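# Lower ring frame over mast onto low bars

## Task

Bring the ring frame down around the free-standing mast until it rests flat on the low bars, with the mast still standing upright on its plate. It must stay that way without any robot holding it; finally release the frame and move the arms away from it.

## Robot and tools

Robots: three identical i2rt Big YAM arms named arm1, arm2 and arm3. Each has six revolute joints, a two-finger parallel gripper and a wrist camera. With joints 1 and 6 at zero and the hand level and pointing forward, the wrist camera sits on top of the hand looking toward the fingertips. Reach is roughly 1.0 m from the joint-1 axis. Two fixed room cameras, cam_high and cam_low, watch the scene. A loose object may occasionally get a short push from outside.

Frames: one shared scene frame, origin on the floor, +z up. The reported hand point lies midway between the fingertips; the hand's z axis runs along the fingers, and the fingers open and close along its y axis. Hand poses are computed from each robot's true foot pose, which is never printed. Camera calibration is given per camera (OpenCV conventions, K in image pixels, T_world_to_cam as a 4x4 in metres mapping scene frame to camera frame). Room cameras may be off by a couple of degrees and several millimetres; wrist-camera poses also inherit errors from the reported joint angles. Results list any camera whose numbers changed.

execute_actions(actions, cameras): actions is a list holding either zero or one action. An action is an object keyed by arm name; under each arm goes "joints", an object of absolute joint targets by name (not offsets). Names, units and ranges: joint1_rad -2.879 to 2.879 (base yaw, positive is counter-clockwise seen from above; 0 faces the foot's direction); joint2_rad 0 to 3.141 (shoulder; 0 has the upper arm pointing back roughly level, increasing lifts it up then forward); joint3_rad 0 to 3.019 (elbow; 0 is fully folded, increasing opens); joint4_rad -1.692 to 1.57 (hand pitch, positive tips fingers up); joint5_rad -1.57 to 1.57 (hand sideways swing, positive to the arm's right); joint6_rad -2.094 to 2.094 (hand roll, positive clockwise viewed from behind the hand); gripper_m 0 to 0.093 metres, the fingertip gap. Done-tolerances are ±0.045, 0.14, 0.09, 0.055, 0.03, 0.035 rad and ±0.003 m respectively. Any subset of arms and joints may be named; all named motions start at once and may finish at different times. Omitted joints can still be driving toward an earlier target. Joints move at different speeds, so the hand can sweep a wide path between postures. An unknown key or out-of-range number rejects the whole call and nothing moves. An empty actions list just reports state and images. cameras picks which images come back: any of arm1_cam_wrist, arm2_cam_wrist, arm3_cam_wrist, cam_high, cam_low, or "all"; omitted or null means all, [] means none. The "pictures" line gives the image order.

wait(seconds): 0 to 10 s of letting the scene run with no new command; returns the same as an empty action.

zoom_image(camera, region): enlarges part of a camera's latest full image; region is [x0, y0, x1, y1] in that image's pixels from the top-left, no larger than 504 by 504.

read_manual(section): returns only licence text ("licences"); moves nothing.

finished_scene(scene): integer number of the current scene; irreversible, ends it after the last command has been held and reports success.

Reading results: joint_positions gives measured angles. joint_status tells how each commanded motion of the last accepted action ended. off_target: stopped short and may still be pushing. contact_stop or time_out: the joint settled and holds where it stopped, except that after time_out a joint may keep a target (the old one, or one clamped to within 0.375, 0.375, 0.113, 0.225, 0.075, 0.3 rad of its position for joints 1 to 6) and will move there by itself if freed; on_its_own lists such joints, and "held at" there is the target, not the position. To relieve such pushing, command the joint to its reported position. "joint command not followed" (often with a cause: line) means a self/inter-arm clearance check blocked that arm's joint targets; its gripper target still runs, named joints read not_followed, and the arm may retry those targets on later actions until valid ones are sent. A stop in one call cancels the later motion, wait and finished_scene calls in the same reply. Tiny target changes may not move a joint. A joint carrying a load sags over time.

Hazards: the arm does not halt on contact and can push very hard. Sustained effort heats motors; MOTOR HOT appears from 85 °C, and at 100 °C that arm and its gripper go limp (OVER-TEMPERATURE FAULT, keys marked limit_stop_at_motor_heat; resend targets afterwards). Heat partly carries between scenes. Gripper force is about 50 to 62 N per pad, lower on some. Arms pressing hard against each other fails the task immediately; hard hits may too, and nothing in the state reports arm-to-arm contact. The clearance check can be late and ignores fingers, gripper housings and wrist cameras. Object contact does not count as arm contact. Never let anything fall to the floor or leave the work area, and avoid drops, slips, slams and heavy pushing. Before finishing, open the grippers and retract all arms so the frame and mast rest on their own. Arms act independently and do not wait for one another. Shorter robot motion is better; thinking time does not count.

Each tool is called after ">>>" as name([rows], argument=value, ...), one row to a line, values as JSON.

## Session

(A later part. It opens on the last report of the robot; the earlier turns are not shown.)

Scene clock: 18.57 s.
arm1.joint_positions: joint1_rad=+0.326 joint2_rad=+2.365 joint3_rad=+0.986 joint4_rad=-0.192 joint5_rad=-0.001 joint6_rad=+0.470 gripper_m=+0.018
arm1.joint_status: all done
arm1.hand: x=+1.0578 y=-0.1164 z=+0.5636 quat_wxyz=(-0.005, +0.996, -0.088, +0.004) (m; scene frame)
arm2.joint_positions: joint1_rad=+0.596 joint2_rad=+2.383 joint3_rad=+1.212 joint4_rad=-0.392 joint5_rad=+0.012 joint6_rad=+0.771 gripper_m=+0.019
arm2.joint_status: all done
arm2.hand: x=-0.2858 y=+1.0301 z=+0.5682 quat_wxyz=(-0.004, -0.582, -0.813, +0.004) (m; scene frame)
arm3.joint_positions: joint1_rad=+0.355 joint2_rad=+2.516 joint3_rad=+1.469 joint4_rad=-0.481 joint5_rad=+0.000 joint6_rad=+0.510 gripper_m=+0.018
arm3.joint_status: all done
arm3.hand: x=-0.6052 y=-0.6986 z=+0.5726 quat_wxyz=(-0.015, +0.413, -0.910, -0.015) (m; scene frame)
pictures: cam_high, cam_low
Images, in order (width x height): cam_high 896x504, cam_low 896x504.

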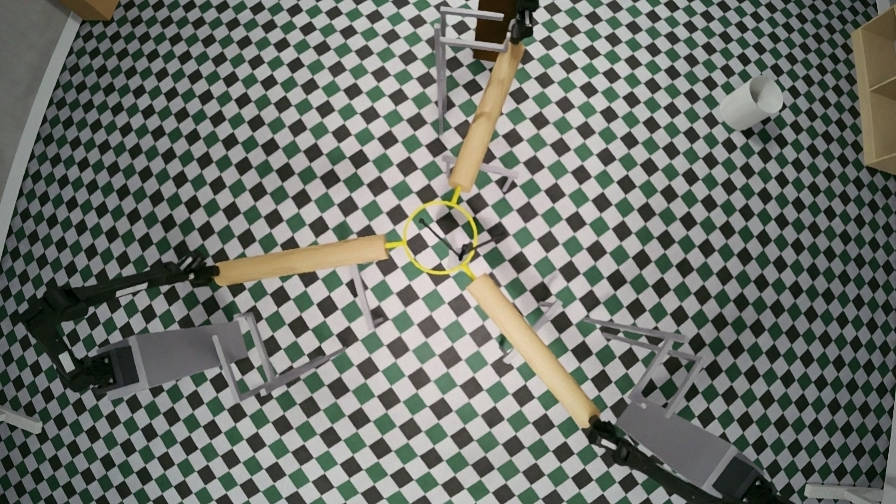

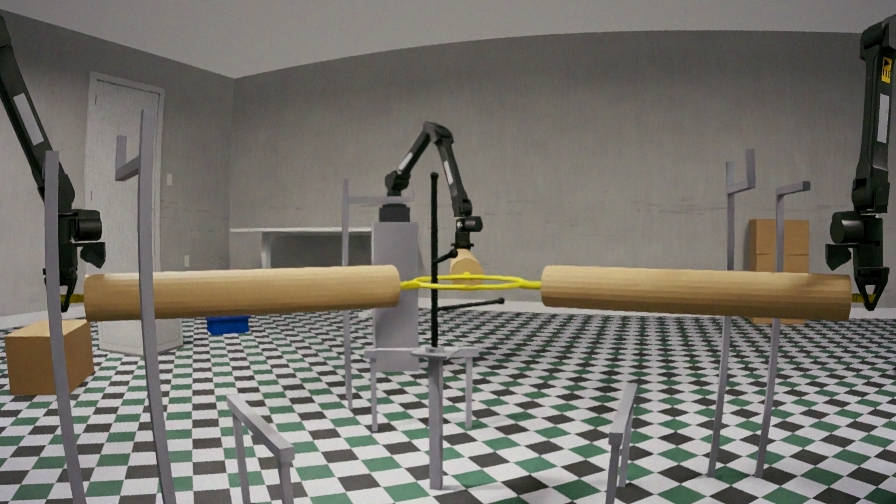

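>>> execute_actions([
  {"arm1":{"joints":{"joint1_rad":0.322,"joint2_rad":2.497,"joint3_rad":1.05,"joint4_rad":-0.09}},"arm2":{"joints":{"joint1_rad":0.612,"joint2_rad":2.517,"joint3_rad":1.292,"joint4_rad":-0.311}},"arm3":{"joints":{"joint1_rad":0.361,"joint2_rad":2.662,"joint3_rad":1.588,"joint4_rad":-0.462}}},
], cameras=["cam_high"])

>>> zoom_image(camera="cam_high", region=[390, 180, 550, 320])

>>> execute_actions([
  {"arm1":{"joints":{"joint2_rad":2.66,"joint3_rad":1.152,"joint4_rad":-0.032}},"arm2":{"joints":{"joint2_rad":2.667,"joint3_rad":1.385,"joint4_rad":-0.256}},"arm3":{"joints":{"joint2_rad":2.807,"joint3_rad":1.697,"joint4_rad":-0.427}}},
], cameras=["cam_low"])

Scene clock: 19.90 s.
arm1.joint_positions: joint1_rad=+0.326 joint2_rad=+2.522 joint3_rad=+1.058 joint4_rad=-0.095 joint5_rad=+0.000 joint6_rad=+0.471 gripper_m=+0.018
arm1.joint_status: all done
arm1.hand: x=+1.0580 y=-0.1159 z=+0.5062 quat_wxyz=(-0.003, +0.996, -0.089, -0.001) (m; scene frame)
arm2.joint_positions: joint1_rad=+0.599 joint2_rad=+2.531 joint3_rad=+1.281 joint4_rad=-0.308 joint5_rad=+0.012 joint6_rad=+0.774 gripper_m=+0.019
arm2.joint_status: all done
arm2.hand: x=-0.2841 y=+1.0313 z=+0.5079 quat_wxyz=(-0.007, -0.582, -0.813, +0.004) (m; scene frame)
arm3.joint_positions: joint1_rad=+0.356 joint2_rad=+2.675 joint3_rad=+1.581 joint4_rad=-0.452 joint5_rad=+0.004 joint6_rad=+0.513 gripper_m=+0.018
arm3.joint_status: all done
arm3.hand: x=-0.6041 y=-0.6967 z=+0.5069 quat_wxyz=(-0.012, +0.413, -0.911, -0.007) (m; scene frame)
pictures: cam_high
Images, in order (width x height): cam_high 896x504.

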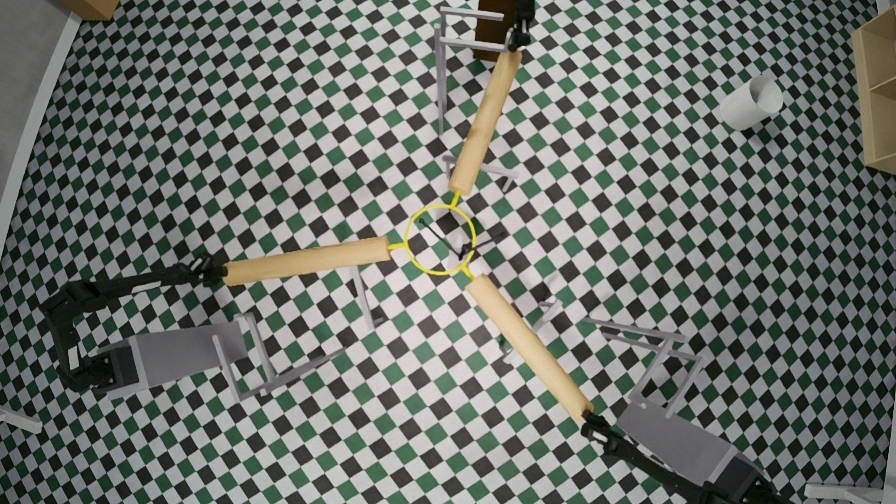

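Region (390, 180, 550, 320) of cam_high's 896x504 image, scaled by 3.150, with more detail than that image has; it fills the top 441 rows of this view, and the rest is white.

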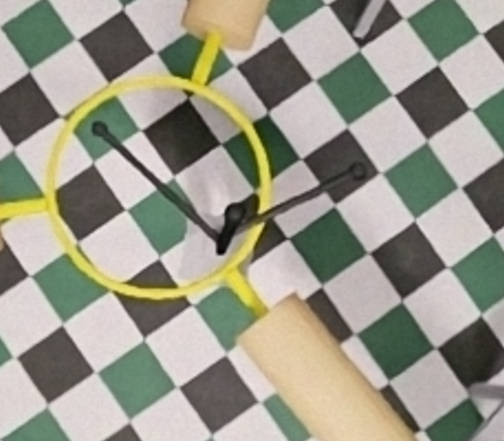

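Scene clock: 20.77 s.
arm1.joint_positions: joint1_rad=+0.326 joint2_rad=+2.684 joint3_rad=+1.162 joint4_rad=-0.037 joint5_rad=+0.000 joint6_rad=+0.471 gripper_m=+0.018
arm1.joint_status: all done
arm1.hand: x=+1.0582 y=-0.1155 z=+0.4465 quat_wxyz=(-0.003, +0.996, -0.089, -0.001) (m; scene frame)
arm2.joint_positions: joint1_rad=+0.600 joint2_rad=+2.680 joint3_rad=+1.377 joint4_rad=-0.254 joint5_rad=+0.012 joint6_rad=+0.775 gripper_m=+0.019
arm2.joint_status: all done
arm2.hand: x=-0.2834 y=+1.0312 z=+0.4483 quat_wxyz=(-0.007, -0.582, -0.813, +0.004) (m; scene frame)
arm3.joint_positions: joint1_rad=+0.356 joint2_rad=+2.817 joint3_rad=+1.692 joint4_rad=-0.419 joint5_rad=+0.004 joint6_rad=+0.513 gripper_m=+0.018
arm3.joint_status: all done
arm3.hand: x=-0.6034 y=-0.6952 z=+0.4483 quat_wxyz=(-0.012, +0.413, -0.911, -0.008) (m; scene frame)
pictures: cam_low
Images, in order (width x height): cam_low 896x504.

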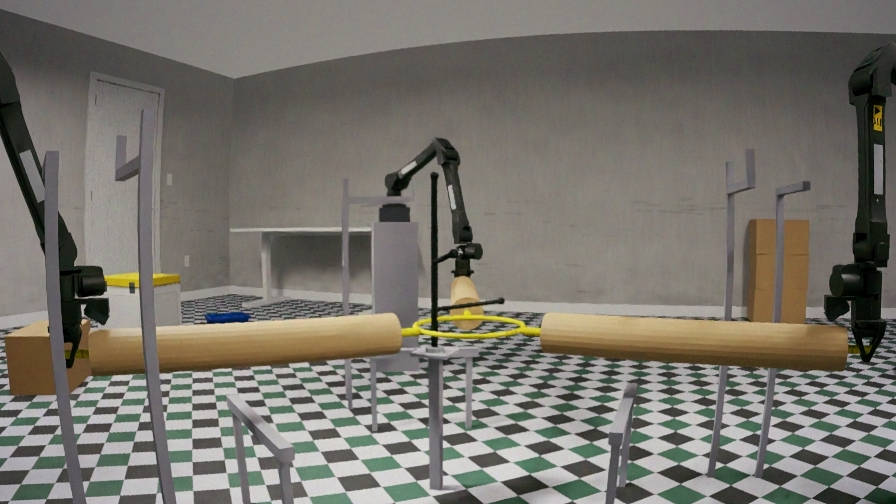

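>>> execute_actions([
  {"arm1":{"joints":{"joint1_rad":0.409,"joint6_rad":0.562,"joint2_rad":2.678,"joint3_rad":1.29,"joint4_rad":-0.148}},"arm2":{"joints":{"joint1_rad":0.494,"joint6_rad":0.658,"joint2_rad":2.67,"joint3_rad":1.39,"joint4_rad":-0.26}},"arm3":{"joints":{"joint1_rad":0.398,"joint6_rad":0.543,"joint2_rad":2.764,"joint3_rad":1.507,"joint4_rad":-0.288}}},
], cameras=[])

>>> execute_actions([
  {"arm1":{"joints":{"joint1_rad":0.48,"joint6_rad":0.633,"joint2_rad":2.702,"joint3_rad":1.442,"joint4_rad":-0.271}},"arm2":{"joints":{"joint1_rad":0.377,"joint6_rad":0.541,"joint2_rad":2.677,"joint3_rad":1.412,"joint4_rad":-0.278}},"arm3":{"joints":{"joint1_rad":0.445,"joint6_rad":0.59,"joint2_rad":2.732,"joint3_rad":1.338,"joint4_rad":-0.16}}},
], cameras=[])

>>> execute_actions([
  {"arm1":{"joints":{"joint2_rad":2.918,"joint3_rad":1.628,"joint4_rad":-0.242}},"arm2":{"joints":{"joint2_rad":2.892,"joint3_rad":1.59,"joint4_rad":-0.241}},"arm3":{"joints":{"joint2_rad":2.953,"joint3_rad":1.532,"joint4_rad":-0.135}}},
], cameras=[])

>>> execute_actions([
  {"arm1":{"joints":{"joint2_rad":2.99,"joint3_rad":1.683}},"arm2":{"joints":{"joint2_rad":2.96,"joint3_rad":1.643}},"arm3":{"joints":{"joint2_rad":3.02,"joint3_rad":1.59}}},
], cameras=["cam_low","cam_high"])

Scene clock: 22.57 s.
arm1.joint_positions: joint1_rad=+0.417 joint2_rad=+2.696 joint3_rad=+1.286 joint4_rad=-0.138 joint5_rad=-0.005 joint6_rad=+0.559 gripper_m=+0.018
arm1.joint_status: all done
arm1.hand: x=+1.0277 y=-0.1694 z=+0.4457 quat_wxyz=(+0.002, +0.996, -0.087, -0.005) (m; scene frame)
arm2.joint_positions: joint1_rad=+0.474 joint2_rad=+2.680 joint3_rad=+1.377 joint4_rad=-0.254 joint5_rad=+0.009 joint6_rad=+0.649 gripper_m=+0.019
arm2.joint_status: all done
arm2.hand: x=-0.3149 y=+0.9781 z=+0.4482 quat_wxyz=(-0.007, -0.582, -0.813, +0.004) (m; scene frame)
arm3.joint_positions: joint1_rad=+0.393 joint2_rad=+2.781 joint3_rad=+1.509 joint4_rad=-0.289 joint5_rad=+0.003 joint6_rad=+0.547 gripper_m=+0.018
arm3.joint_status: all done
arm3.hand: x=-0.6343 y=-0.7485 z=+0.4417 quat_wxyz=(-0.007, +0.414, -0.910, -0.002) (m; scene frame)
pictures: none
No camera images: the call's "cameras" was empty. Leave "cameras" out to get every camera's image.

Scene clock: 23.57 s.
arm1.joint_positions: joint1_rad=+0.486 joint2_rad=+2.722 joint3_rad=+1.431 joint4_rad=-0.260 joint5_rad=-0.004 joint6_rad=+0.627 gripper_m=+0.018
arm1.joint_status: all done
arm1.hand: x=+0.9992 y=-0.2185 z=+0.4453 quat_wxyz=(+0.002, +0.996, -0.086, -0.003) (m; scene frame)
arm2.joint_positions: joint1_rad=+0.360 joint2_rad=+2.680 joint3_rad=+1.392 joint4_rad=-0.269 joint5_rad=+0.010 joint6_rad=+0.534 gripper_m=+0.019
arm2.joint_status: all done
arm2.hand: x=-0.3450 y=+0.9293 z=+0.4497 quat_wxyz=(-0.006, -0.581, -0.814, +0.005) (m; scene frame)
arm3.joint_positions: joint1_rad=+0.439 joint2_rad=+2.744 joint3_rad=+1.342 joint4_rad=-0.163 joint5_rad=+0.003 joint6_rad=+0.592 gripper_m=+0.018
arm3.joint_status: all done
arm3.hand: x=-0.6640 y=-0.7970 z=+0.4438 quat_wxyz=(-0.005, +0.414, -0.910, +0.000) (m; scene frame)
pictures: none
No camera images: the call's "cameras" was empty. Leave "cameras" out to get every camera's image.

Scene clock: 24.53 s.
arm1.joint_positions: joint1_rad=+0.485 joint2_rad=+2.945 joint3_rad=+1.626 joint4_rad=-0.237 joint5_rad=-0.002 joint6_rad=+0.629 gripper_m=+0.018
arm1.joint_status: all done
arm1.hand: x=+1.0004 y=-0.2166 z=+0.3573 quat_wxyz=(-0.001, +0.996, -0.088, -0.002) (m; scene frame)
arm2.joint_positions: joint1_rad=+0.367 joint2_rad=+2.905 joint3_rad=+1.582 joint4_rad=-0.237 joint5_rad=+0.012 joint6_rad=+0.542 gripper_m=+0.019
arm2.joint_status: all done
arm2.hand: x=-0.3417 y=+0.9313 z=+0.3612 quat_wxyz=(-0.005, -0.582, -0.813, +0.005) (m; scene frame)
arm3.joint_positions: joint1_rad=+0.439 joint2_rad=+2.962 joint3_rad=+1.543 joint4_rad=-0.136 joint5_rad=+0.003 joint6_rad=+0.594 gripper_m=+0.018
arm3.joint_status: all done
arm3.hand: x=-0.6629 y=-0.7918 z=+0.3595 quat_wxyz=(-0.008, +0.413, -0.911, -0.004) (m; scene frame)
pictures: none
No camera images: the call's "cameras" was empty. Leave "cameras" out to get every camera's image.

Scene clock: 25.20 s.
arm1.joint_positions: joint1_rad=+0.485 joint2_rad=+2.986 joint3_rad=+1.667 joint4_rad=-0.239 joint5_rad=-0.003 joint6_rad=+0.629 gripper_m=+0.018
arm1.joint_status: all done
arm1.hand: x=+1.0005 y=-0.2167 z=+0.3418 quat_wxyz=(+0.000, +0.996, -0.088, -0.001) (m; scene frame)
arm2.joint_positions: joint1_rad=+0.367 joint2_rad=+2.949 joint3_rad=+1.627 joint4_rad=-0.239 joint5_rad=+0.009 joint6_rad=+0.542 gripper_m=+0.019
arm2.joint_status: all done
arm2.hand: x=-0.3411 y=+0.9315 z=+0.3443 quat_wxyz=(-0.004, -0.582, -0.813, +0.004) (m; scene frame)
arm3.joint_positions: joint1_rad=+0.439 joint2_rad=+3.005 joint3_rad=+1.587 joint4_rad=-0.136 joint5_rad=+0.001 joint6_rad=+0.594 gripper_m=+0.018
arm3.joint_status: all done
arm3.hand: x=-0.6630 y=-0.7909 z=+0.3434 quat_wxyz=(-0.008, +0.413, -0.911, -0.006) (m; scene frame)
pictures: cam_high, cam_low
Images, in order (width x height): cam_high 896x504, cam_low 896x504.

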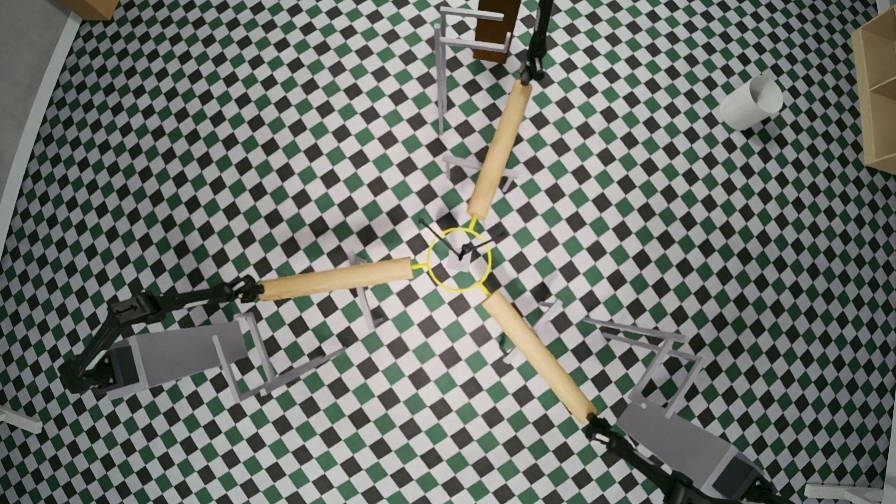

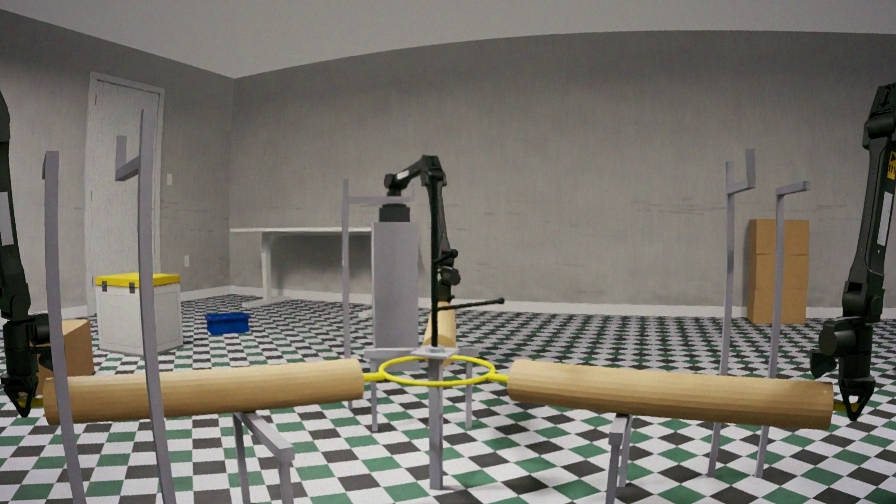

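>>> execute_actions([
  {"arm1":{"joints":{"gripper_m":0.093,"joint2_rad":2.986,"joint3_rad":1.667}},"arm2":{"joints":{"gripper_m":0.093,"joint2_rad":2.949,"joint3_rad":1.627}},"arm3":{"joints":{"gripper_m":0.093,"joint2_rad":3.005,"joint3_rad":1.587}}},
], cameras=[])

>>> execute_actions([
  {"arm1":{"joints":{"joint2_rad":2.72,"joint3_rad":1.38}},"arm2":{"joints":{"joint2_rad":2.69,"joint3_rad":1.34}},"arm3":{"joints":{"joint2_rad":2.74,"joint3_rad":1.29}}},
], cameras=[])

>>> execute_actions([
  {"arm1":{"joints":{"joint2_rad":2.2,"joint3_rad":0.95}},"arm2":{"joints":{"joint2_rad":2.2,"joint3_rad":0.95}},"arm3":{"joints":{"joint2_rad":2.2,"joint3_rad":0.85}}},
], cameras=["cam_low"])

>>> finished_scene(scene=2)

Scene clock: 26.30 s.
arm1.joint_positions: joint1_rad=+0.485 joint2_rad=+2.986 joint3_rad=+1.666 joint4_rad=-0.239 joint5_rad=-0.002 joint6_rad=+0.629 gripper_m=+0.093
arm1.joint_status: all done
arm1.hand: x=+1.0011 y=-0.2162 z=+0.3417 quat_wxyz=(-0.001, +0.996, -0.088, -0.001) (m; scene frame)
arm2.joint_positions: joint1_rad=+0.367 joint2_rad=+2.949 joint3_rad=+1.627 joint4_rad=-0.239 joint5_rad=+0.004 joint6_rad=+0.542 gripper_m=+0.093
arm2.joint_status: all done
arm2.hand: x=-0.3406 y=+0.9321 z=+0.3443 quat_wxyz=(-0.004, -0.582, -0.814, +0.002) (m; scene frame)
arm3.joint_positions: joint1_rad=+0.439 joint2_rad=+3.004 joint3_rad=+1.587 joint4_rad=-0.136 joint5_rad=+0.001 joint6_rad=+0.594 gripper_m=+0.093
arm3.joint_status: all done
arm3.hand: x=-0.6630 y=-0.7907 z=+0.3435 quat_wxyz=(-0.008, +0.413, -0.911, -0.006) (m; scene frame)
pictures: none
No camera images: the call's "cameras" was empty. Leave "cameras" out to get every camera's image.

Scene clock: 27.57 s.
arm1.joint_positions: joint1_rad=+0.485 joint2_rad=+2.714 joint3_rad=+1.381 joint4_rad=-0.239 joint5_rad=-0.002 joint6_rad=+0.629 gripper_m=+0.093
arm1.joint_status: all done
arm1.hand: x=+1.0183 y=-0.2084 z=+0.4444 quat_wxyz=(-0.004, +0.996, -0.088, +0.005) (m; scene frame)
arm2.joint_positions: joint1_rad=+0.367 joint2_rad=+2.665 joint3_rad=+1.343 joint4_rad=-0.239 joint5_rad=+0.004 joint6_rad=+0.542 gripper_m=+0.093
arm2.joint_status: all done
arm2.hand: x=-0.3535 y=+0.9428 z=+0.4519 quat_wxyz=(-0.005, -0.582, -0.814, +0.001) (m; scene frame)
arm3.joint_positions: joint1_rad=+0.439 joint2_rad=+2.724 joint3_rad=+1.294 joint4_rad=-0.136 joint5_rad=+0.001 joint6_rad=+0.594 gripper_m=+0.093
arm3.joint_status: all done
arm3.hand: x=-0.6661 y=-0.8097 z=+0.4496 quat_wxyz=(-0.004, +0.413, -0.911, +0.000) (m; scene frame)
pictures: none
No camera images: the call's "cameras" was empty. Leave "cameras" out to get every camera's image.

Scene clock: 28.93 s.
arm1.joint_positions: joint1_rad=+0.485 joint2_rad=+2.190 joint3_rad=+0.950 joint4_rad=-0.239 joint5_rad=-0.002 joint6_rad=+0.629 gripper_m=+0.093
arm1.joint_status: all done
arm1.hand: x=+1.0534 y=-0.1922 z=+0.6296 quat_wxyz=(+0.020, +0.995, -0.088, -0.035) (m; scene frame)
arm2.joint_positions: joint1_rad=+0.367 joint2_rad=+2.177 joint3_rad=+0.953 joint4_rad=-0.239 joint5_rad=+0.004 joint6_rad=+0.542 gripper_m=+0.093
arm2.joint_status: all done
arm2.hand: x=-0.3814 y=+0.9659 z=+0.6233 quat_wxyz=(-0.053, -0.581, -0.812, +0.005) (m; scene frame)
arm3.joint_positions: joint1_rad=+0.439 joint2_rad=+2.186 joint3_rad=+0.854 joint4_rad=-0.136 joint5_rad=+0.001 joint6_rad=+0.594 gripper_m=+0.093
arm3.joint_status: all done
arm3.hand: x=-0.6720 y=-0.8480 z=+0.6365 quat_wxyz=(-0.030, +0.413, -0.909, -0.042) (m; scene frame)
pictures: cam_low
Images, in order (width x height): cam_low 896x504.

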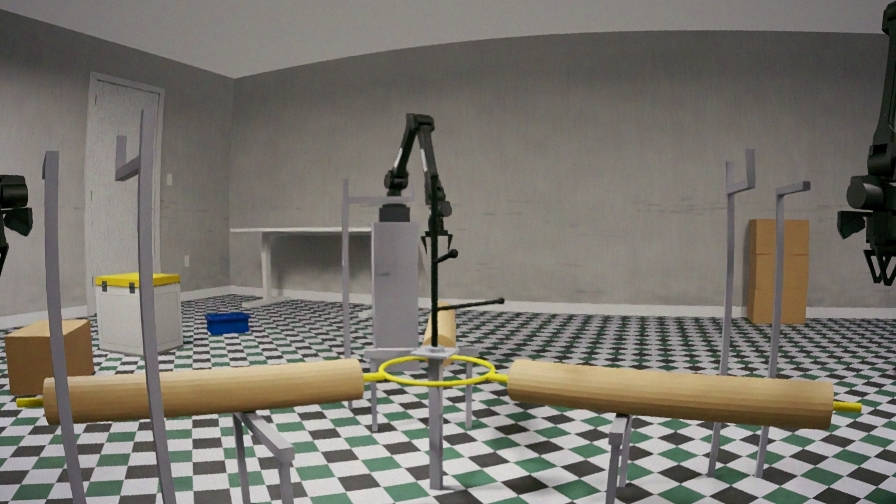

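The scene is finished: the task was done.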